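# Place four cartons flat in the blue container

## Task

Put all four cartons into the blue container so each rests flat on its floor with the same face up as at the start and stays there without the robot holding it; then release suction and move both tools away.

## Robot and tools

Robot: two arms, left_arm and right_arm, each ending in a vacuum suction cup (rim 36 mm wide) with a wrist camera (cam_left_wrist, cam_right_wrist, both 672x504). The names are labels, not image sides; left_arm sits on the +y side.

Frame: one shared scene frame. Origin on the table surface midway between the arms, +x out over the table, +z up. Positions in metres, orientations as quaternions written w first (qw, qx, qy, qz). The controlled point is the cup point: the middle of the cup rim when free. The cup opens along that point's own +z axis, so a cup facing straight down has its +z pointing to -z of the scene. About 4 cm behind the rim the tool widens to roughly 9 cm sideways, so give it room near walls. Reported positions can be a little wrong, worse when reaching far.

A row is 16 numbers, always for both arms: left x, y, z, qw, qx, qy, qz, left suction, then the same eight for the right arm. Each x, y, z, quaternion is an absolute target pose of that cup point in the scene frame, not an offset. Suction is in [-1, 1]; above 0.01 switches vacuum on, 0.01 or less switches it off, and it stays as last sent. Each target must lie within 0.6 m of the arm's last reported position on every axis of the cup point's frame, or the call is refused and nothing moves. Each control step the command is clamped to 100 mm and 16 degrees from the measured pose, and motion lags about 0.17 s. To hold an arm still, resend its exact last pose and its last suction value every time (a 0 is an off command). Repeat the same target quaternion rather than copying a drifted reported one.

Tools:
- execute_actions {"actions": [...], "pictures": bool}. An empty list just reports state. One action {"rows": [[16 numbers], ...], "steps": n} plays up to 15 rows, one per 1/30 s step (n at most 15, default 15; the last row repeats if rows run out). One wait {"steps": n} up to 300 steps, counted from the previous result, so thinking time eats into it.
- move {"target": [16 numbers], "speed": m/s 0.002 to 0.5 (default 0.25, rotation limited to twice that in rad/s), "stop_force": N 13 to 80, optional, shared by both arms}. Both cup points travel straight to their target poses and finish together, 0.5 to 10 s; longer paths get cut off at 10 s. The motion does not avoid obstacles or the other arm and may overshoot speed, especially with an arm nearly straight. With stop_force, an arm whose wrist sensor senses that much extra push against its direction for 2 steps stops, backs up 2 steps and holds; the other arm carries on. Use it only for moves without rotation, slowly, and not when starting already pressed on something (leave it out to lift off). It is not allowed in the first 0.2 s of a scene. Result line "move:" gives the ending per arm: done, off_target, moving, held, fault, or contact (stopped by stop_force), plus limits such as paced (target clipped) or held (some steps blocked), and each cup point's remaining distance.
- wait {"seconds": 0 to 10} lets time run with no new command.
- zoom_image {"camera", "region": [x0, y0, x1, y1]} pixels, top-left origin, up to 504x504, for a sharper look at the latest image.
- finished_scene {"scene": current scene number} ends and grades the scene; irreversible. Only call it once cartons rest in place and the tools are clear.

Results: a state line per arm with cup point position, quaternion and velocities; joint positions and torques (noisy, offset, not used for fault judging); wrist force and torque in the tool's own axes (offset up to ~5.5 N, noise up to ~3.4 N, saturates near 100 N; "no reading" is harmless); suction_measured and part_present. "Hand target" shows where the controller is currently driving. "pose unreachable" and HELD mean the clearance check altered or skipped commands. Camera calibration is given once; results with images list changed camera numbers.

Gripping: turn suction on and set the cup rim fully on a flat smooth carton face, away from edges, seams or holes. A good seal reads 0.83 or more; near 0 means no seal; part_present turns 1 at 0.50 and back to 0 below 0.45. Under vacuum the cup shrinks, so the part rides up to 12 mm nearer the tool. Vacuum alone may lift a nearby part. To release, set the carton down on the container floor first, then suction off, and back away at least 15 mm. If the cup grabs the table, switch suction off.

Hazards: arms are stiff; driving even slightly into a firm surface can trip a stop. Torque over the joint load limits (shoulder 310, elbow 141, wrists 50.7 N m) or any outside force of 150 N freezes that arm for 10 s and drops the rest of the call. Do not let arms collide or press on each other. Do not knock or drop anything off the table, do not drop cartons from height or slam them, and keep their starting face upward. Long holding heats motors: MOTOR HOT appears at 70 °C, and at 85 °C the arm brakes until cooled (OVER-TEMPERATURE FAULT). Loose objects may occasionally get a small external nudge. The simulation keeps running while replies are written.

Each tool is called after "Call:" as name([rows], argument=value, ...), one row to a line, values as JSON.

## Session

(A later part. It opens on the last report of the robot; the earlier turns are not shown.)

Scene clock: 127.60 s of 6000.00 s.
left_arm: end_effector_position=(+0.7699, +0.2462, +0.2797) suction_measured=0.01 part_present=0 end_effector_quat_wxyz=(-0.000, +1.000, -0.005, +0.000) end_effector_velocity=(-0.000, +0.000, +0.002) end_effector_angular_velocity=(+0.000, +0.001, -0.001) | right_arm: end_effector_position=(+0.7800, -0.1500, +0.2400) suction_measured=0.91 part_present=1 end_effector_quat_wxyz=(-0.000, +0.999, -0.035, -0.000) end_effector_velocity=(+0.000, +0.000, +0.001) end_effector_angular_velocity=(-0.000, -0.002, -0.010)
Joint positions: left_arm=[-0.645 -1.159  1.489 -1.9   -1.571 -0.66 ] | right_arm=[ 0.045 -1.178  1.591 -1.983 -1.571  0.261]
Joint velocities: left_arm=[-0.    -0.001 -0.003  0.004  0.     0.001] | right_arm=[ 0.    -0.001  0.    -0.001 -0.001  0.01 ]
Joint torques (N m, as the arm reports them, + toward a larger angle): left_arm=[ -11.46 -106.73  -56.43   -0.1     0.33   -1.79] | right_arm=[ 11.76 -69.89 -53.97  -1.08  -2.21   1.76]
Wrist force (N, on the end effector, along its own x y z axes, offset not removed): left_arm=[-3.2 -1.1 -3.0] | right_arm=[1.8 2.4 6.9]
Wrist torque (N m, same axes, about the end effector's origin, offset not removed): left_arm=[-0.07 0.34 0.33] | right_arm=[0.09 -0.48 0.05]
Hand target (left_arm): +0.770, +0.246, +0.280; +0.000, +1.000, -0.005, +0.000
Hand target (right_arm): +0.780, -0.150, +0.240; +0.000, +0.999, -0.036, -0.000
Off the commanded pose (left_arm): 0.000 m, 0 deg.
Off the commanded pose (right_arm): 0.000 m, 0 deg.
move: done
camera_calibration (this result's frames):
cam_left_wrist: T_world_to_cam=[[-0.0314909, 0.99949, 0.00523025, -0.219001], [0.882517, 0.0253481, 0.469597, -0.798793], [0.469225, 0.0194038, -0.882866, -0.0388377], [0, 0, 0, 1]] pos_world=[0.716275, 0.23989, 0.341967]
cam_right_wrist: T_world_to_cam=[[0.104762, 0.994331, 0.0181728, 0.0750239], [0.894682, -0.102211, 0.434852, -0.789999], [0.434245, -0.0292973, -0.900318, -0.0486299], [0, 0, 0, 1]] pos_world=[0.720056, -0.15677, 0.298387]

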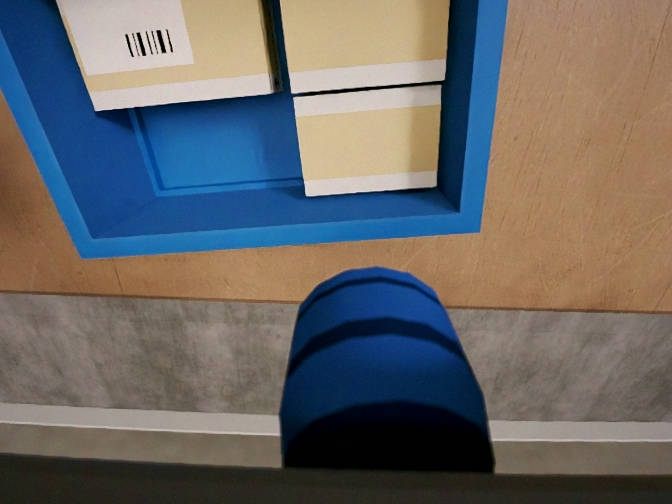

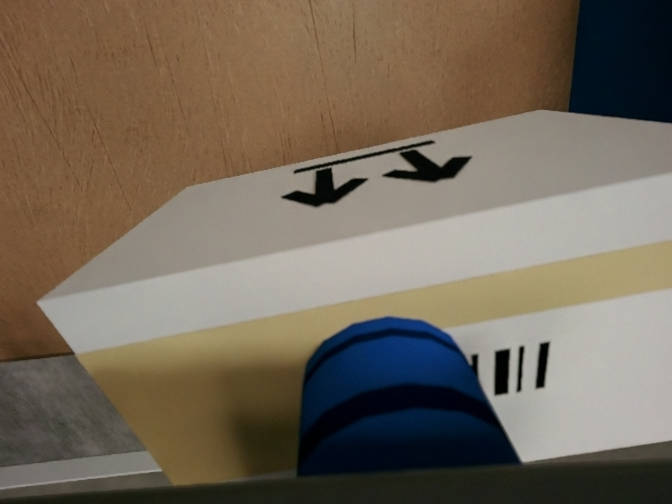

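Call:
move(target=[0.5,0.68,0.36,0,1,-0.005,0,0,0.78,-0.08,0.24,0,0.999,-0.041,0,1], speed=0.4)

Call:
move(target=[0.5,0.68,0.36,0,1,-0.005,0,0,0.773,0.150,0.22,0,0.999,-0.041,0,1], speed=0.2)

Call:
move(target=[0.5,0.68,0.36,0,1,-0.005,0,0,0.773,0.150,0.165,0,0.999,-0.041,0,1], speed=0.06, stop_force=13)

Scene clock: 163.30 s of 6000.00 s.
left_arm: end_effector_position=(+0.5003, +0.6800, +0.3596) suction_measured=0.01 part_present=0 end_effector_quat_wxyz=(-0.000, +1.000, -0.005, -0.000) end_effector_velocity=(-0.002, +0.001, +0.000) end_effector_angular_velocity=(-0.003, +0.002, -0.001) | right_arm: end_effector_position=(+0.7798, -0.0800, +0.2400) suction_measured=0.91 part_present=1 end_effector_quat_wxyz=(+0.000, +0.999, -0.041, -0.000) end_effector_velocity=(+0.000, -0.000, -0.000) end_effector_angular_velocity=(+0.000, -0.001, -0.001)
Joint positions: left_arm=[-0.285 -1.826  2.067 -1.811 -1.571 -0.299] | right_arm=[ 0.121 -1.135  1.527 -1.963 -1.571  0.349]
Joint velocities: left_arm=[ 0.003 -0.002  0.001  0.002 -0.003  0.004] | right_arm=[-0.     0.    -0.    -0.001  0.     0.   ]
Joint torques (N m, as the arm reports them, + toward a larger angle): left_arm=[ 17.96 -45.66 -31.41  -0.18  -1.95   3.88] | right_arm=[ 11.3  -73.59 -54.6   -1.2    0.63   1.84]
Wrist force (N, on the end effector, along its own x y z axes, offset not removed): left_arm=[-0.8 -1.4 -5.7] | right_arm=[2.2 2.9 8.7]
Wrist torque (N m, same axes, about the end effector's origin, offset not removed): left_arm=[-0.19 -0.01 0.10] | right_arm=[0.30 -0.47 0.09]
Hand target (left_arm): +0.500, +0.680, +0.360; -0.000, +1.000, -0.005, -0.000
Hand target (right_arm): +0.780, -0.080, +0.240; +0.000, +0.999, -0.041, -0.000
Off the commanded pose (left_arm): 0.000 m, 0 deg.
Off the commanded pose (right_arm): 0.000 m, 0 deg.
After step 90, 30.63 s passed at rest.
move: done
camera_calibration (this result's frames):
cam_left_wrist: T_world_to_cam=[[-0.0315093, 0.999488, 0.00553373, -0.661607], [0.882605, 0.0252255, 0.469438, -0.609336], [0.469058, 0.0196758, -0.882948, 0.149684], [0, 0, 0, 1]] pos_world=[0.446746, 0.673694, 0.42187]
cam_right_wrist: T_world_to_cam=[[0.115764, 0.993112, 0.0180944, -0.0032185], [0.893541, -0.112079, 0.434768, -0.782603], [0.433801, -0.0341623, -0.900361, -0.0465414], [0, 0, 0, 1]] pos_world=[0.71985, -0.0861066, 0.298405]

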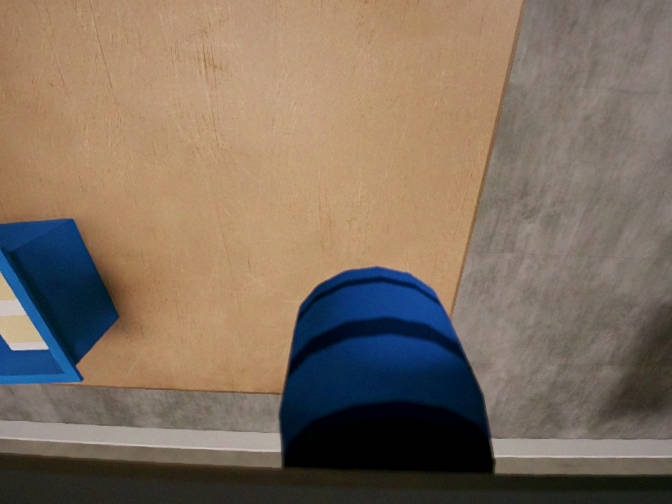

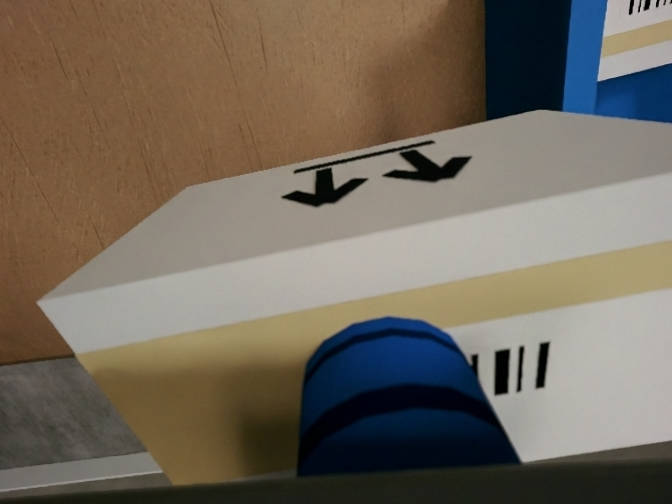

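Scene clock: 165.07 s of 6000.00 s.
left_arm: end_effector_position=(+0.5000, +0.6800, +0.3600) suction_measured=0.01 part_present=0 end_effector_quat_wxyz=(-0.000, +1.000, -0.005, -0.000) end_effector_velocity=(+0.000, -0.000, +0.000) end_effector_angular_velocity=(-0.001, +0.000, -0.000) | right_arm: end_effector_position=(+0.7725, +0.1497, +0.2201) suction_measured=0.91 part_present=1 end_effector_quat_wxyz=(+0.000, +0.999, -0.041, -0.000) end_effector_velocity=(-0.000, +0.003, -0.000) end_effector_angular_velocity=(-0.001, +0.001, +0.000)
Joint positions: left_arm=[-0.285 -1.827  2.067 -1.811 -1.571 -0.3  ] | right_arm=[ 0.346 -0.939  1.256 -1.887 -1.571  0.573]
Joint velocities: left_arm=[ 0.     0.    -0.     0.    -0.001  0.   ] | right_arm=[ 0.002  0.003 -0.005  0.004 -0.     0.002]
Joint torques (N m, as the arm reports them, + toward a larger angle): left_arm=[-16.84 -44.54 -47.27  -0.17  -1.91  -3.57] | right_arm=[ 12.43 -89.   -54.67  -0.78  -2.49   1.51]
Wrist force (N, on the end effector, along its own x y z axes, offset not removed): left_arm=[-5.4 -3.4 -5.0] | right_arm=[3.1 0.8 6.8]
Wrist torque (N m, same axes, about the end effector's origin, offset not removed): left_arm=[-0.49 0.75 0.01] | right_arm=[-0.09 -0.65 0.03]
Hand target (left_arm): +0.500, +0.680, +0.360; -0.000, +1.000, -0.005, +0.000
Hand target (right_arm): +0.772, +0.150, +0.220; +0.000, +0.999, -0.041, -0.000
Off the commanded pose (left_arm): 0.000 m, 0 deg.
Off the commanded pose (right_arm): 0.001 m, 0 deg.
move: done
camera_calibration (this result's frames):
cam_left_wrist: T_world_to_cam=[[-0.0314876, 0.999491, 0.00521417, -0.661473], [0.882549, 0.025354, 0.469537, -0.609303], [0.469166, 0.0193864, -0.882897, 0.15027], [0, 0, 0, 1]] pos_world=[0.44641, 0.673672, 0.422212]
cam_right_wrist: T_world_to_cam=[[0.115766, 0.993114, 0.017965, -0.230064], [0.893604, -0.112029, 0.43465, -0.741627], [0.43367, -0.0342642, -0.90042, -0.0533137], [0, 0, 0, 1]] pos_world=[0.712475, 0.143569, 0.278477]

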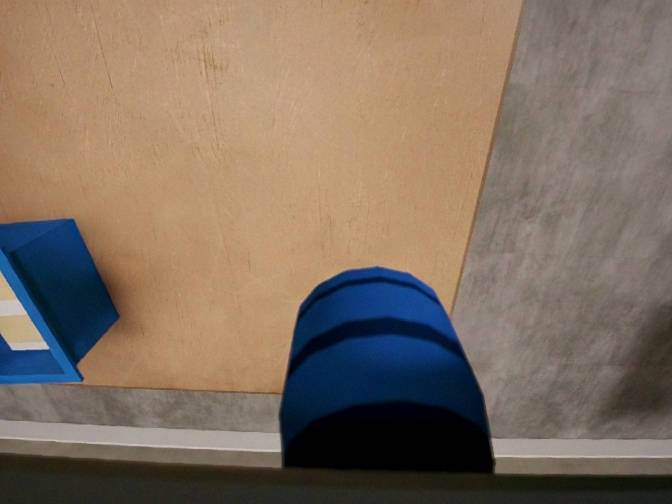

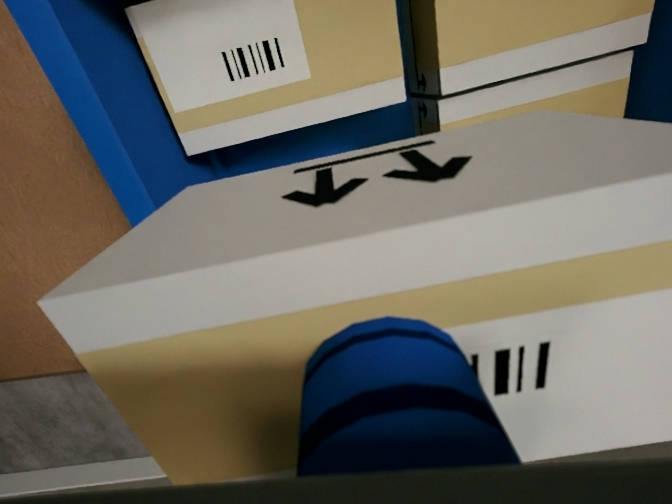

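Scene clock: 166.43 s of 6000.00 s.
left_arm: end_effector_position=(+0.5000, +0.6800, +0.3600) suction_measured=0.01 part_present=0 end_effector_quat_wxyz=(-0.000, +1.000, -0.005, -0.000) end_effector_velocity=(+0.000, +0.000, +0.000) end_effector_angular_velocity=(+0.000, -0.001, -0.001) | right_arm: end_effector_position=(+0.7730, +0.1500, +0.1652) suction_measured=0.91 part_present=1 end_effector_quat_wxyz=(+0.000, +0.999, -0.041, +0.000) end_effector_velocity=(+0.001, -0.001, -0.001) end_effector_angular_velocity=(+0.000, -0.002, -0.001)
Joint positions: left_arm=[-0.285 -1.827  2.067 -1.811 -1.571 -0.3  ] | right_arm=[ 0.346 -0.906  1.301 -1.966 -1.571  0.573]
Joint velocities: left_arm=[-0.    -0.    -0.001 -0.     0.     0.001] | right_arm=[-0.001  0.001  0.002 -0.004 -0.001  0.   ]
Joint torques (N m, as the arm reports them, + toward a larger angle): left_arm=[-18.12 -45.52 -54.97  -0.22  -1.96  -3.37] | right_arm=[ -6.33 -94.15 -41.4   -8.37  -2.06   0.31]
Wrist force (N, on the end effector, along its own x y z axes, offset not removed): left_arm=[-2.9 3.1 2.5] | right_arm=[2.7 2.4 7.0]
Wrist torque (N m, same axes, about the end effector's origin, offset not removed): left_arm=[0.51 0.16 0.21] | right_arm=[0.15 -0.59 0.09]
Hand target (left_arm): +0.500, +0.680, +0.360; -0.000, +1.000, -0.005, +0.000
Hand target (right_arm): +0.773, +0.150, +0.165; +0.000, +0.999, -0.041, -0.000
Off the commanded pose (left_arm): 0.000 m, 0 deg.
Off the commanded pose (right_arm): 0.000 m, 0 deg.
move: done
camera_calibration (this result's frames):
cam_left_wrist: T_world_to_cam=[[-0.0314872, 0.999491, 0.0052071, -0.661468], [0.88254, 0.0253566, 0.469553, -0.609319], [0.469182, 0.0193804, -0.882889, 0.150271], [0, 0, 0, 1]] pos_world=[0.446416, 0.673669, 0.422225]
cam_right_wrist: T_world_to_cam=[[0.115742, 0.993114, 0.0181084, -0.229519], [0.89349, -0.112061, 0.434878, -0.718228], [0.433913, -0.0341539, -0.900307, -0.103156], [0, 0, 0, 1]] pos_world=[0.713055, 0.14393, 0.223625]

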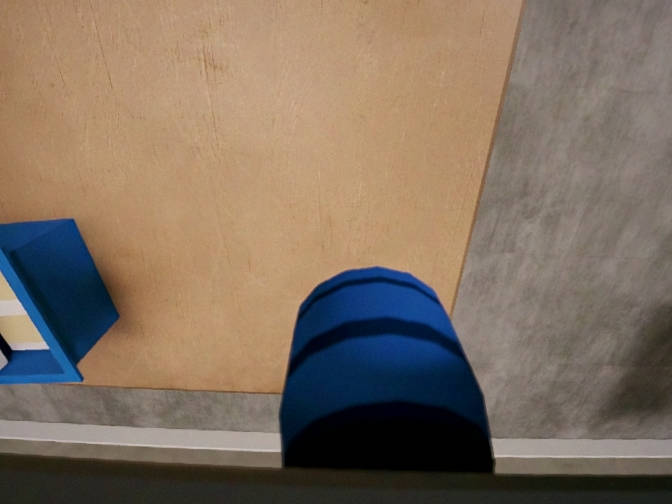

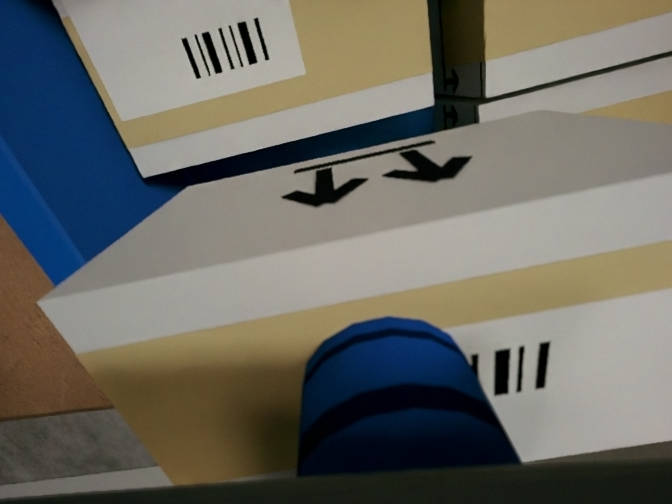

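Call:
move(target=[0.5,0.68,0.36,0,1,-0.005,0,0,0.780,0.133,0.160,0,0.999,-0.041,0,1], speed=0.05)

Call:
move(target=[0.5,0.68,0.36,0,1,-0.005,0,0,0.780,0.133,0.12,0,0.999,-0.041,0,1], speed=0.02, stop_force=13)

Scene clock: 180.47 s of 6000.00 s.
left_arm: end_effector_position=(+0.5000, +0.6800, +0.3600) suction_measured=0.01 part_present=0 end_effector_quat_wxyz=(+0.000, +1.000, -0.005, +0.000) end_effector_velocity=(-0.000, -0.001, -0.000) end_effector_angular_velocity=(-0.002, +0.001, -0.001) | right_arm: end_effector_position=(+0.7799, +0.1333, +0.1601) suction_measured=0.91 part_present=1 end_effector_quat_wxyz=(+0.000, +0.999, -0.041, +0.000) end_effector_velocity=(+0.001, -0.003, -0.000) end_effector_angular_velocity=(-0.000, +0.000, -0.000)
Joint positions: left_arm=[-0.285 -1.827  2.067 -1.811 -1.571 -0.3  ] | right_arm=[ 0.328 -0.91   1.318 -1.979 -1.571  0.555]
Joint velocities: left_arm=[ 0.    -0.     0.     0.    -0.002  0.001] | right_arm=[-0.003 -0.001  0.002 -0.    -0.    -0.003]
Joint torques (N m, as the arm reports them, + toward a larger angle): left_arm=[-17.23 -44.5  -54.58  -0.04  -2.01  -3.53] | right_arm=[  -6.64 -120.07  -42.39   -8.02   -1.32   -1.61]
Wrist force (N, on the end effector, along its own x y z axes, offset not removed): left_arm=[2.3 -2.5 1.7] | right_arm=[-0.4 1.6 7.0]
Wrist torque (N m, same axes, about the end effector's origin, offset not removed): left_arm=[-0.33 -0.50 0.16] | right_arm=[0.04 -0.51 -0.13]
Hand target (left_arm): +0.500, +0.680, +0.360; -0.000, +1.000, -0.005, +0.000
Hand target (right_arm): +0.780, +0.133, +0.160; -0.000, +0.999, -0.041, +0.000
Off the commanded pose (left_arm): 0.000 m, 0 deg.
Off the commanded pose (right_arm): 0.000 m, 0 deg.
After step 90, 10.20 s passed at rest.
move: done
camera_calibration (this result's frames):
cam_left_wrist: T_world_to_cam=[[-0.0314876, 0.999491, 0.00520403, -0.661465], [0.882536, 0.0253583, 0.469561, -0.609327], [0.46919, 0.0193781, -0.882885, 0.150271], [0, 0, 0, 1]] pos_world=[0.446419, 0.673668, 0.422231]
cam_right_wrist: T_world_to_cam=[[0.115757, 0.993112, 0.0181105, -0.213616], [0.893486, -0.112075, 0.434881, -0.723995], [0.433915, -0.0341591, -0.900306, -0.111373], [0, 0, 0, 1]] pos_world=[0.719933, 0.127198, 0.218451]

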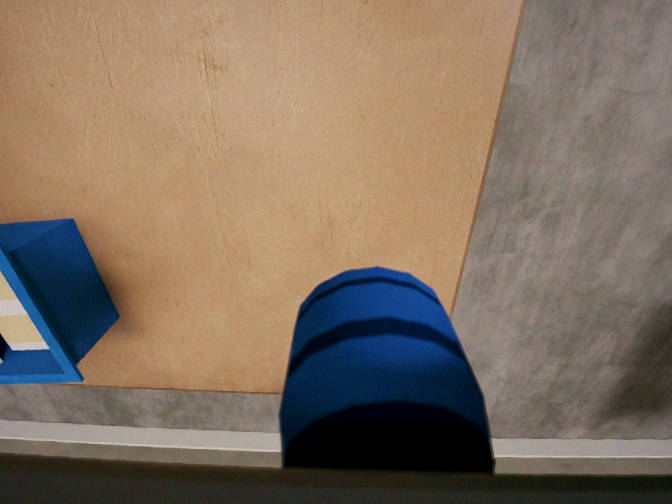

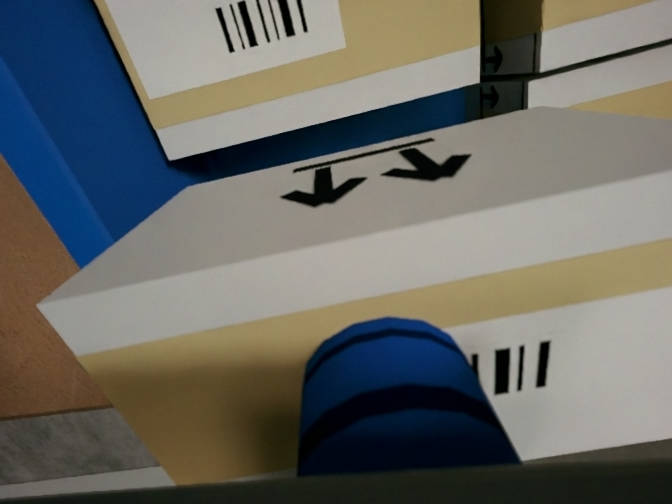

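Scene clock: 182.77 s of 6000.00 s.
left_arm: end_effector_position=(+0.5000, +0.6800, +0.3600) suction_measured=0.01 part_present=0 end_effector_quat_wxyz=(+0.000, +1.000, -0.005, +0.000) end_effector_velocity=(-0.000, +0.000, -0.001) end_effector_angular_velocity=(+0.001, +0.001, -0.000) | right_arm: end_effector_position=(+0.7800, +0.1330, +0.1203) suction_measured=0.91 part_present=1 end_effector_quat_wxyz=(+0.000, +0.999, -0.041, -0.000) end_effector_velocity=(+0.000, +0.000, -0.003) end_effector_angular_velocity=(+0.001, -0.000, +0.000)
Joint positions: left_arm=[-0.285 -1.827  2.067 -1.811 -1.571 -0.3  ] | right_arm=[ 0.328 -0.882  1.346 -2.035 -1.571  0.555]
Joint velocities: left_arm=[-0.    -0.     0.001 -0.     0.001  0.   ] | right_arm=[ 0.     0.003  0.002 -0.005  0.001 -0.   ]
Joint torques (N m, as the arm reports them, + toward a larger angle): left_arm=[-18.07 -42.79 -54.68  -0.36  -1.9   -3.47] | right_arm=[ -9.94 -89.35 -41.16  -8.59  -0.77  -1.72]
Wrist force (N, on the end effector, along its own x y z axes, offset not removed): left_arm=[-2.0 2.7 0.3] | right_arm=[0.2 2.0 6.4]
Wrist torque (N m, same axes, about the end effector's origin, offset not removed): left_arm=[0.51 0.10 0.29] | right_arm=[0.04 -0.71 -0.17]
Hand target (left_arm): +0.500, +0.680, +0.360; +0.000, +1.000, -0.005, +0.000
Hand target (right_arm): +0.780, +0.133, +0.120; +0.000, +0.999, -0.041, -0.000
Off the commanded pose (left_arm): 0.000 m, 0 deg.
Off the commanded pose (right_arm): 0.000 m, 0 deg.
move: done
camera_calibration (this result's frames):
cam_left_wrist: T_world_to_cam=[[-0.0314875, 0.999491, 0.00520411, -0.661465], [0.882536, 0.0253582, 0.469561, -0.609327], [0.469189, 0.0193781, -0.882885, 0.150271], [0, 0, 0, 1]] pos_world=[0.446419, 0.673668, 0.42223]
cam_right_wrist: T_world_to_cam=[[0.115762, 0.993112, 0.0181043, -0.212644], [0.89349, -0.112078, 0.434873, -0.706817], [0.433906, -0.0341658, -0.90031, -0.147246], [0, 0, 0, 1]] pos_world=[0.720041, 0.12693, 0.178658]

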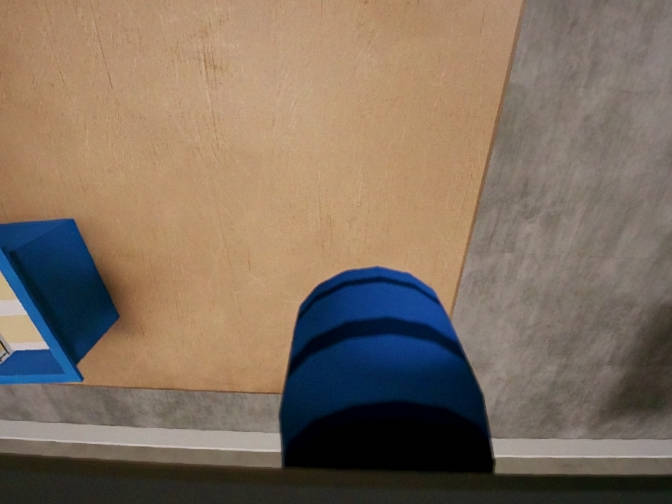

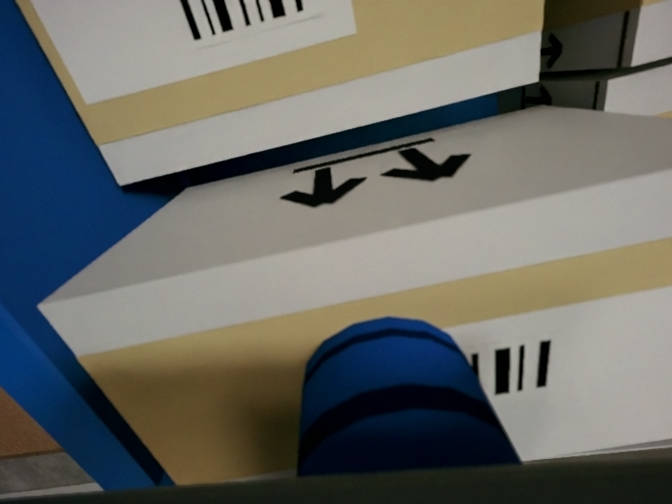

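Clear so far; continue down.

Call:
move(target=[0.5,0.68,0.36,0,1,-0.005,0,0,0.780,0.133,0.066,0,0.999,-0.041,0,1], speed=0.02, stop_force=13)

Scene clock: 187.53 s of 6000.00 s.
left_arm: end_effector_position=(+0.5000, +0.6800, +0.3600) suction_measured=0.01 part_present=0 end_effector_quat_wxyz=(+0.000, +1.000, -0.005, +0.000) end_effector_velocity=(+0.000, -0.000, +0.000) end_effector_angular_velocity=(-0.001, -0.000, -0.000) | right_arm: end_effector_position=(+0.7800, +0.1330, +0.0866) suction_measured=0.91 part_present=1 end_effector_quat_wxyz=(-0.000, +0.999, -0.041, +0.000) end_effector_velocity=(-0.001, -0.001, +0.004) end_effector_angular_velocity=(-0.002, +0.004, -0.000)
Joint positions: left_arm=[-0.285 -1.827  2.067 -1.811 -1.571 -0.3  ] | right_arm=[ 0.328 -0.855  1.366 -2.081 -1.571  0.555]
Joint velocities: left_arm=[ 0.    -0.    -0.001 -0.    -0.     0.   ] | right_arm=[-0.    -0.003 -0.002  0.01  -0.     0.   ]
Joint torques (N m, as the arm reports them, + toward a larger angle): left_arm=[-16.35 -43.67 -54.68  -0.23  -1.97  -3.3 ] | right_arm=[ -7.72 -86.15 -38.93  -0.72   0.36  -1.54]
Wrist force (N, on the end effector, along its own x y z axes, offset not removed): left_arm=[-2.3 -0.4 -0.5] | right_arm=[-17.0 9.9 -31.2]
Wrist torque (N m, same axes, about the end effector's origin, offset not removed): left_arm=[0.17 0.19 0.14] | right_arm=[0.33 0.16 -0.18]
Hand target (left_arm): +0.500, +0.680, +0.360; -0.000, +1.000, -0.005, +0.000
Hand target (right_arm): +0.780, +0.133, +0.087; +0.000, +0.999, -0.041, -0.000
Off the commanded pose (left_arm): 0.000 m, 0 deg.
Off the commanded pose (right_arm): 0.021 m, 0 deg.
move: contact (right_arm)
camera_calibration (this result's frames):
cam_left_wrist: T_world_to_cam=[[-0.0314875, 0.999491, 0.00520404, -0.661465], [0.882536, 0.0253582, 0.469561, -0.609327], [0.469189, 0.0193781, -0.882885, 0.150271], [0, 0, 0, 1]] pos_world=[0.446419, 0.673668, 0.42223]
cam_right_wrist: T_world_to_cam=[[0.115761, 0.993111, 0.0181631, -0.212037], [0.893449, -0.112099, 0.434951, -0.692166], [0.433991, -0.0341226, -0.900271, -0.177599], [0, 0, 0, 1]] pos_world=[0.720037, 0.126925, 0.145022]

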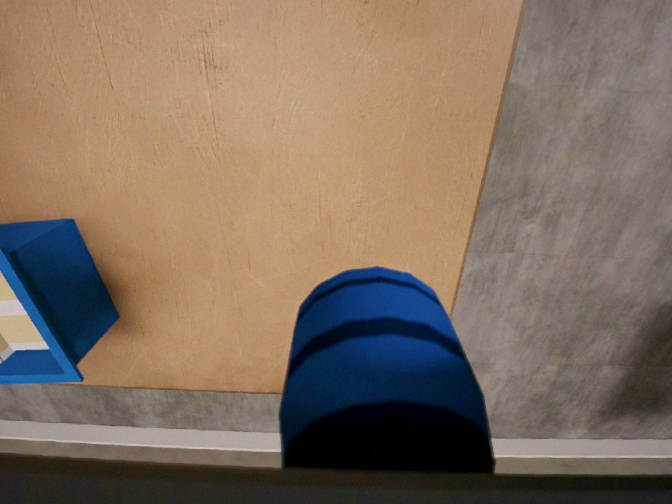

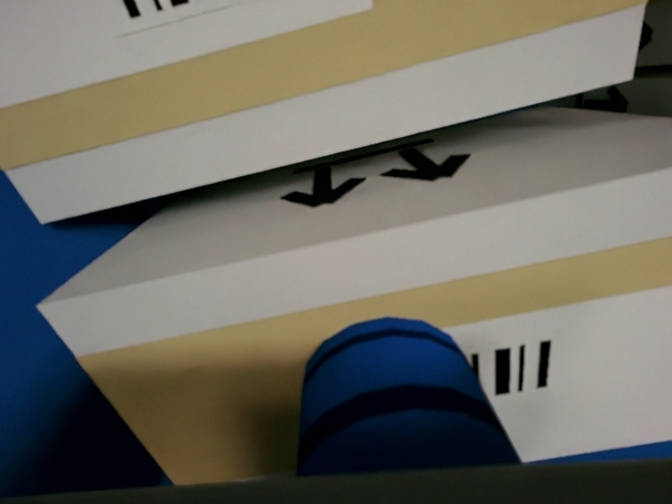

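Call:
move(target=[0.5,0.68,0.36,0,1,-0.005,0,0,0.773,0.136,0.092,0,0.999,-0.041,0,1], speed=0.01)

Call:
move(target=[0.5,0.68,0.36,0,1,-0.005,0,0,0.773,0.136,0.066,0,0.999,-0.041,0,1], speed=0.012, stop_force=13)

Scene clock: 197.70 s of 6000.00 s.
left_arm: end_effector_position=(+0.5000, +0.6800, +0.3600) suction_measured=0.01 part_present=0 end_effector_quat_wxyz=(+0.000, +1.000, -0.005, +0.000) end_effector_velocity=(-0.000, -0.000, -0.000) end_effector_angular_velocity=(-0.001, +0.001, -0.000) | right_arm: end_effector_position=(+0.7732, +0.1359, +0.0919) suction_measured=0.91 part_present=1 end_effector_quat_wxyz=(+0.000, +0.999, -0.041, -0.000) end_effector_velocity=(-0.002, +0.001, +0.000) end_effector_angular_velocity=(-0.000, +0.002, -0.000)
Joint positions: left_arm=[-0.285 -1.827  2.067 -1.811 -1.571 -0.3  ] | right_arm=[ 0.333 -0.865  1.373 -2.078 -1.571  0.561]
Joint velocities: left_arm=[ 0.     0.     0.    -0.    -0.001  0.   ] | right_arm=[ 0.001 -0.002  0.002  0.001  0.001  0.001]
Joint torques (N m, as the arm reports them, + toward a larger angle): left_arm=[-16.6  -44.11 -54.47  -0.18  -1.79  -3.16] | right_arm=[  10.21 -120.09  -39.02   -1.06    0.63    2.28]
Wrist force (N, on the end effector, along its own x y z axes, offset not removed): left_arm=[0.1 1.4 -1.1] | right_arm=[1.8 4.4 7.7]
Wrist torque (N m, same axes, about the end effector's origin, offset not removed): left_arm=[0.33 -0.32 0.10] | right_arm=[0.46 -0.46 0.11]
Hand target (left_arm): +0.500, +0.680, +0.360; -0.000, +1.000, -0.005, -0.000
Hand target (right_arm): +0.773, +0.136, +0.092; +0.000, +0.999, -0.041, -0.000
Off the commanded pose (left_arm): 0.000 m, 0 deg.
Off the commanded pose (right_arm): 0.000 m, 0 deg.
After step 90, 6.07 s passed at rest.
move: done
camera_calibration (this result's frames):
cam_left_wrist: T_world_to_cam=[[-0.0314872, 0.999491, 0.00520396, -0.661466], [0.882536, 0.025358, 0.469561, -0.609327], [0.46919, 0.0193779, -0.882885, 0.150271], [0, 0, 0, 1]] pos_world=[0.446419, 0.673668, 0.422231]
cam_right_wrist: T_world_to_cam=[[0.11576, 0.993112, 0.0181045, -0.214198], [0.89349, -0.112076, 0.434873, -0.688034], [0.433907, -0.0341648, -0.90031, -0.169759], [0, 0, 0, 1]] pos_world=[0.713206, 0.129811, 0.15025]

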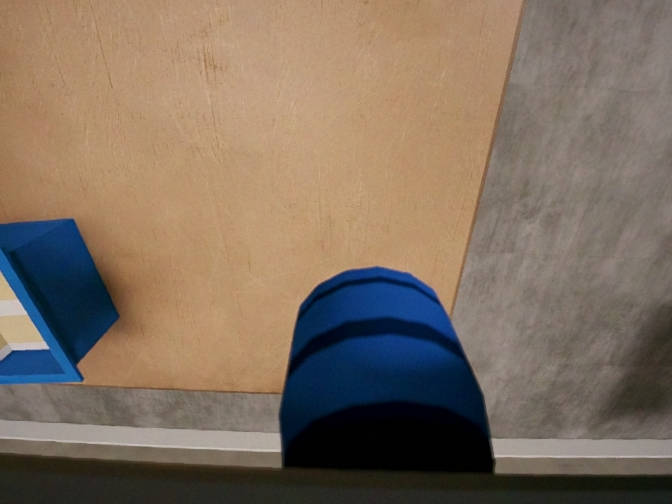

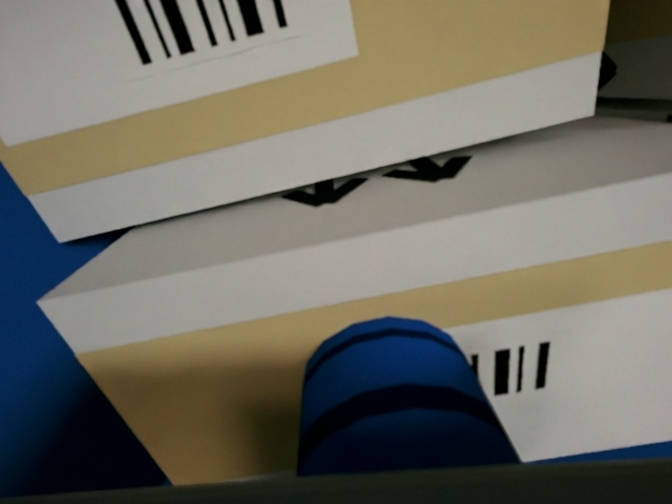

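Scene clock: 198.73 s of 6000.00 s.
left_arm: end_effector_position=(+0.5000, +0.6800, +0.3600) suction_measured=0.01 part_present=0 end_effector_quat_wxyz=(+0.000, +1.000, -0.005, +0.000) end_effector_velocity=(+0.000, +0.000, +0.000) end_effector_angular_velocity=(+0.000, -0.000, -0.001) | right_arm: end_effector_position=(+0.7732, +0.1359, +0.0841) suction_measured=0.91 part_present=1 end_effector_quat_wxyz=(-0.000, +0.999, -0.041, +0.000) end_effector_velocity=(-0.001, +0.000, +0.002) end_effector_angular_velocity=(-0.001, +0.002, +0.000)
Joint positions: left_arm=[-0.285 -1.827  2.067 -1.811 -1.571 -0.3  ] | right_arm=[ 0.334 -0.859  1.377 -2.089 -1.571  0.561]
Joint velocities: left_arm=[-0.    -0.    -0.     0.     0.     0.001] | right_arm=[ 0.    -0.002 -0.002  0.006  0.    -0.   ]
Joint torques (N m, as the arm reports them, + toward a larger angle): left_arm=[-16.46 -43.83 -55.04  -0.33  -2.07  -3.23] | right_arm=[  2.66 -87.67 -39.21  -0.55   0.9   -0.48]
Wrist force (N, on the end effector, along its own x y z axes, offset not removed): left_arm=[-2.2 2.1 0.4] | right_arm=[-10.3 12.5 -25.0]
Wrist torque (N m, same axes, about the end effector's origin, offset not removed): left_arm=[0.41 0.22 0.22] | right_arm=[0.45 0.20 -0.12]
Hand target (left_arm): +0.500, +0.680, +0.360; +0.000, +1.000, -0.005, -0.000
Hand target (right_arm): +0.773, +0.136, +0.085; -0.000, +0.999, -0.041, +0.000
Off the commanded pose (left_arm): 0.000 m, 0 deg.
Off the commanded pose (right_arm): 0.018 m, 0 deg.
move: contact (right_arm)
camera_calibration (this result's frames):
cam_left_wrist: T_world_to_cam=[[-0.0314873, 0.999491, 0.00520395, -0.661466], [0.882536, 0.025358, 0.469561, -0.609327], [0.46919, 0.0193779, -0.882885, 0.150271], [0, 0, 0, 1]] pos_world=[0.446419, 0.673668, 0.422231]
cam_right_wrist: T_world_to_cam=[[0.115758, 0.993111, 0.0181884, -0.214097], [0.893432, -0.112106, 0.434984, -0.684571], [0.434026, -0.0341027, -0.900254, -0.17685], [0, 0, 0, 1]] pos_world=[0.713158, 0.129847, 0.142462]

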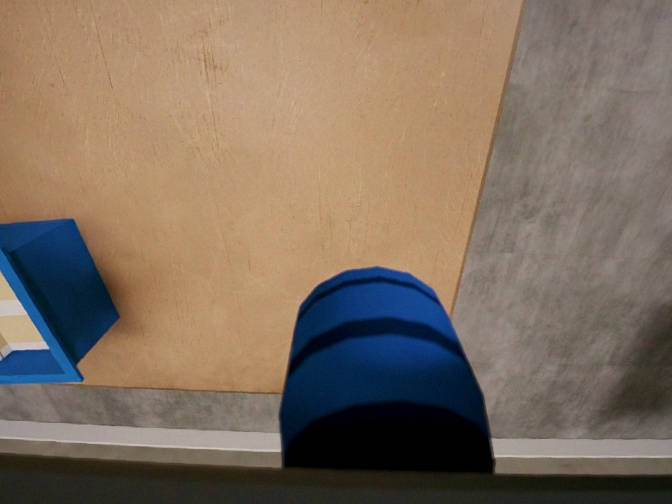

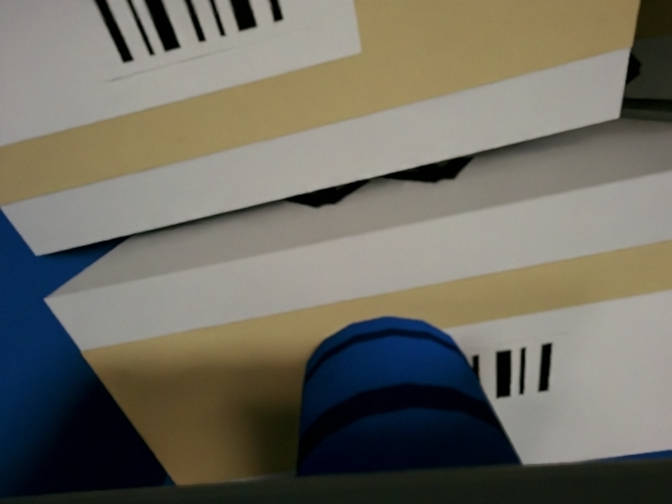

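Call:
move(target=[0.762,0.134,0.089,0,0.999,-0.041,0,1,0.762,0.134,0.089,0,0.999,-0.041,0,1], speed=0.5, stop_force=5)

Call:
move(target=[0.5,0.68,0.36,0,1,-0.005,0,0,0.773,0.136,0.090,0,0.999,-0.041,0,1], speed=0.01)

Call:
move(target=[0.5,0.68,0.36,0,1,-0.005,0,0,0.763,0.133,0.090,0,0.999,-0.041,0,1], speed=0.005, stop_force=13)

stop_force must be a number from 13 to 80 (N); nothing of the call was run and nothing moved

Scene clock: 214.47 s of 6000.00 s.
left_arm: end_effector_position=(+0.5000, +0.6800, +0.3600) suction_measured=0.01 part_present=0 end_effector_quat_wxyz=(+0.000, +1.000, -0.005, +0.000) end_effector_velocity=(-0.000, -0.000, -0.000) end_effector_angular_velocity=(-0.000, +0.000, -0.000) | right_arm: end_effector_position=(+0.7730, +0.1360, +0.0897) suction_measured=0.91 part_present=1 end_effector_quat_wxyz=(+0.000, +0.999, -0.041, +0.000) end_effector_velocity=(+0.001, +0.000, +0.002) end_effector_angular_velocity=(+0.001, -0.001, -0.000)
Joint positions: left_arm=[-0.285 -1.827  2.067 -1.811 -1.571 -0.3  ] | right_arm=[ 0.334 -0.864  1.374 -2.081 -1.571  0.561]
Joint velocities: left_arm=[-0.  0.  0. -0. -0.  0.] | right_arm=[-0.    -0.001 -0.002  0.002 -0.     0.   ]
Joint torques (N m, as the arm reports them, + toward a larger angle): left_arm=[-16.1  -42.89 -54.84  -0.27  -1.82  -3.01] | right_arm=[  10.04 -117.74  -51.86   -1.02    0.98    1.77]
Wrist force (N, on the end effector, along its own x y z axes, offset not removed): left_arm=[0.2 -4.1 2.6] | right_arm=[3.6 2.7 6.8]
Wrist torque (N m, same axes, about the end effector's origin, offset not removed): left_arm=[-0.59 -0.13 0.08] | right_arm=[0.18 -0.78 0.00]
Hand target (left_arm): +0.500, +0.680, +0.360; -0.000, +1.000, -0.005, -0.000
Hand target (right_arm): +0.773, +0.136, +0.090; -0.000, +0.999, -0.041, +0.000
Off the commanded pose (left_arm): 0.000 m, 0 deg.
Off the commanded pose (right_arm): 0.000 m, 0 deg.
After step 90, 11.97 s passed at rest.
move: done
camera_calibration (this result's frames):
cam_left_wrist: T_world_to_cam=[[-0.0314873, 0.999491, 0.00520418, -0.661466], [0.882536, 0.0253579, 0.469561, -0.609327], [0.46919, 0.0193781, -0.882885, 0.150271], [0, 0, 0, 1]] pos_world=[0.446419, 0.673668, 0.422231]
cam_right_wrist: T_world_to_cam=[[0.115767, 0.993111, 0.0181101, -0.214232], [0.893486, -0.112084, 0.43488, -0.686922], [0.433914, -0.0341638, -0.900306, -0.171592], [0, 0, 0, 1]] pos_world=[0.713013, 0.129901, 0.148123]

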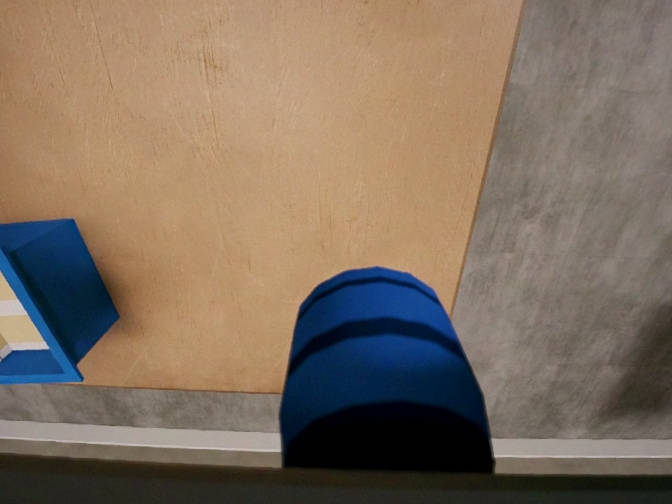

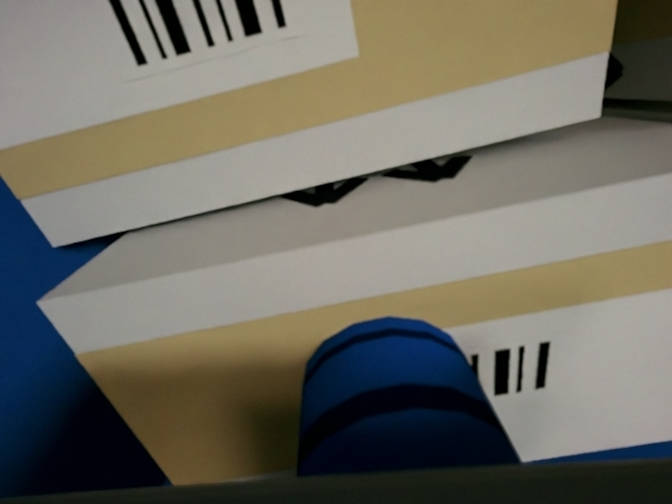

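Scene clock: 216.77 s of 6000.00 s.
left_arm: end_effector_position=(+0.5000, +0.6800, +0.3600) suction_measured=0.01 part_present=0 end_effector_quat_wxyz=(+0.000, +1.000, -0.005, +0.000) end_effector_velocity=(+0.000, +0.000, +0.000) end_effector_angular_velocity=(+0.000, -0.000, -0.000) | right_arm: end_effector_position=(+0.7632, +0.1330, +0.0900) suction_measured=0.91 part_present=1 end_effector_quat_wxyz=(-0.000, +0.999, -0.041, +0.000) end_effector_velocity=(-0.001, -0.001, -0.001) end_effector_angular_velocity=(-0.001, +0.001, -0.000)
Joint positions: left_arm=[-0.285 -1.827  2.067 -1.811 -1.571 -0.3  ] | right_arm=[ 0.336 -0.878  1.399 -2.092 -1.571  0.563]
Joint velocities: left_arm=[-0.  0. -0. -0.  0.  0.] | right_arm=[ 0.    -0.     0.003 -0.001 -0.     0.   ]
Joint torques (N m, as the arm reports them, + toward a larger angle): left_arm=[-17.46 -43.68 -54.43  -0.43  -1.96  -2.91] | right_arm=[  12.92 -114.63  -33.69   -6.37    1.28    2.31]
Wrist force (N, on the end effector, along its own x y z axes, offset not removed): left_arm=[0.9 3.0 0.8] | right_arm=[4.4 -0.1 5.2]
Wrist torque (N m, same axes, about the end effector's origin, offset not removed): left_arm=[0.51 -0.22 0.27] | right_arm=[0.23 -0.14 0.04]
Hand target (left_arm): +0.500, +0.680, +0.360; -0.000, +1.000, -0.005, -0.000
Hand target (right_arm): +0.763, +0.133, +0.090; +0.000, +0.999, -0.041, -0.000
Off the commanded pose (left_arm): 0.000 m, 0 deg.
Off the commanded pose (right_arm): 0.000 m, 0 deg.
move: done
camera_calibration (this result's frames):
cam_left_wrist: T_world_to_cam=[[-0.0314875, 0.999491, 0.00520415, -0.661466], [0.882536, 0.0253581, 0.469561, -0.609327], [0.469189, 0.0193782, -0.882885, 0.150271], [0, 0, 0, 1]] pos_world=[0.446419, 0.673668, 0.42223]
cam_right_wrist: T_world_to_cam=[[0.115761, 0.993112, 0.0181286, -0.210156], [0.893473, -0.112086, 0.434905, -0.678559], [0.433941, -0.0341477, -0.900294, -0.167197], [0, 0, 0, 1]] pos_world=[0.703156, 0.126942, 0.148392]

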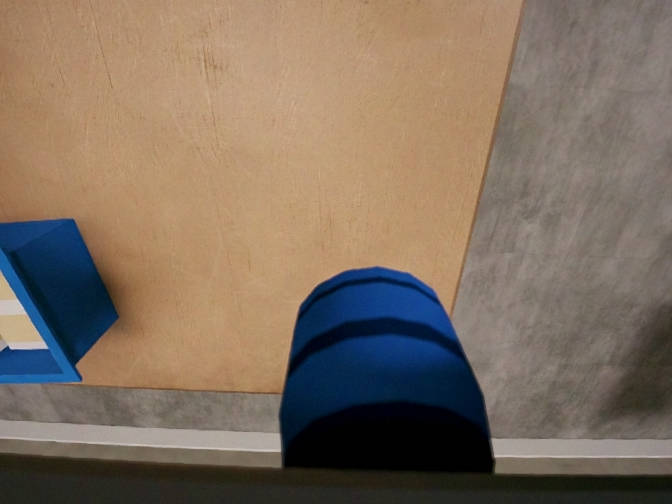

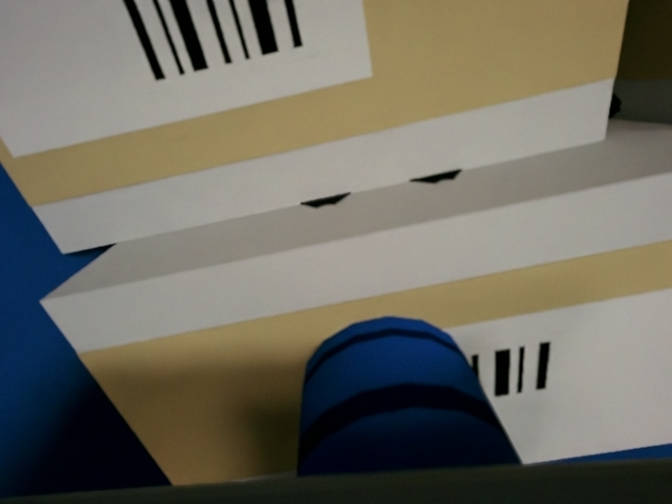

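Call:
move(target=[0.5,0.68,0.36,0,1,-0.005,0,0,0.763,0.133,0.066,0,0.999,-0.041,0,1], speed=0.012, stop_force=13)

Scene clock: 236.87 s of 6000.00 s.
left_arm: end_effector_position=(+0.5000, +0.6800, +0.3600) suction_measured=0.01 part_present=0 end_effector_quat_wxyz=(+0.000, +1.000, -0.005, +0.000) end_effector_velocity=(+0.000, +0.000, +0.000) end_effector_angular_velocity=(+0.001, -0.000, -0.001) | right_arm: end_effector_position=(+0.7631, +0.1330, +0.0768) suction_measured=0.91 part_present=1 end_effector_quat_wxyz=(-0.000, +0.999, -0.041, +0.000) end_effector_velocity=(-0.001, +0.000, +0.002) end_effector_angular_velocity=(-0.001, +0.002, +0.001)
Joint positions: left_arm=[-0.285 -1.827  2.067 -1.811 -1.571 -0.3  ] | right_arm=[ 0.336 -0.867  1.406 -2.11  -1.571  0.563]
Joint velocities: left_arm=[ 0.     0.    -0.    -0.     0.001  0.001] | right_arm=[ 0.001 -0.002 -0.002  0.005  0.     0.   ]
Joint torques (N m, as the arm reports them, + toward a larger angle): left_arm=[-16.47 -42.94 -54.29  -0.35  -1.71  -3.  ] | right_arm=[ 12.49 -87.4  -31.76   2.84   2.38   2.12]
Wrist force (N, on the end effector, along its own x y z axes, offset not removed): left_arm=[-4.1 -1.4 -1.5] | right_arm=[4.7 10.9 -26.3]
Wrist torque (N m, same axes, about the end effector's origin, offset not removed): left_arm=[-0.03 0.53 -0.09] | right_arm=[0.30 -0.42 -0.02]
Hand target (left_arm): +0.500, +0.680, +0.360; -0.000, +1.000, -0.005, -0.000
Hand target (right_arm): +0.763, +0.133, +0.077; -0.000, +0.999, -0.041, +0.000
Off the commanded pose (left_arm): 0.000 m, 0 deg.
Off the commanded pose (right_arm): 0.011 m, 0 deg.
After step 90, 15.60 s passed at rest.
move: contact (right_arm)
camera_calibration (this result's frames):
cam_left_wrist: T_world_to_cam=[[-0.0314872, 0.999491, 0.0052039, -0.661466], [0.882536, 0.025358, 0.469561, -0.609327], [0.46919, 0.0193778, -0.882885, 0.150271], [0, 0, 0, 1]] pos_world=[0.446419, 0.673668, 0.422231]
cam_right_wrist: T_world_to_cam=[[0.115762, 0.993109, 0.0182444, -0.209902], [0.893393, -0.112131, 0.435057, -0.672676], [0.434105, -0.0340636, -0.900218, -0.179202], [0, 0, 0, 1]] pos_world=[0.703056, 0.126924, 0.135161]

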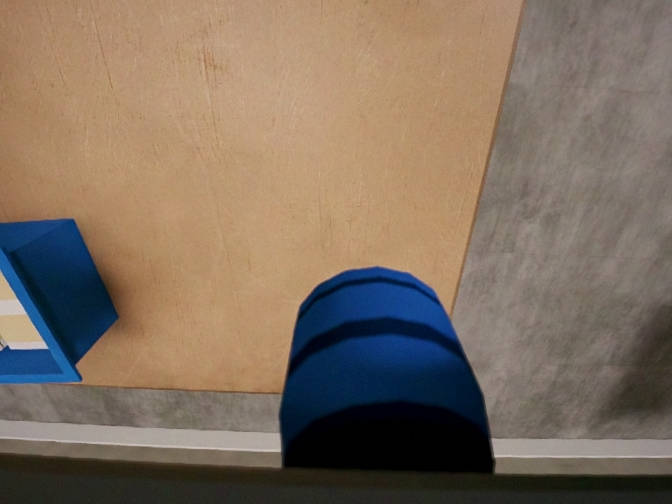

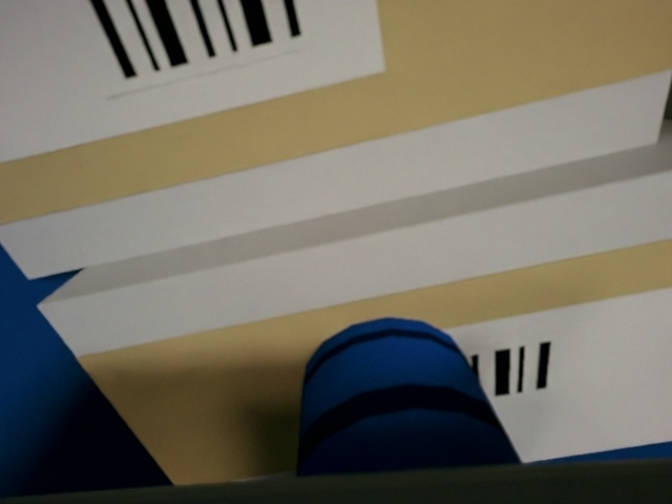

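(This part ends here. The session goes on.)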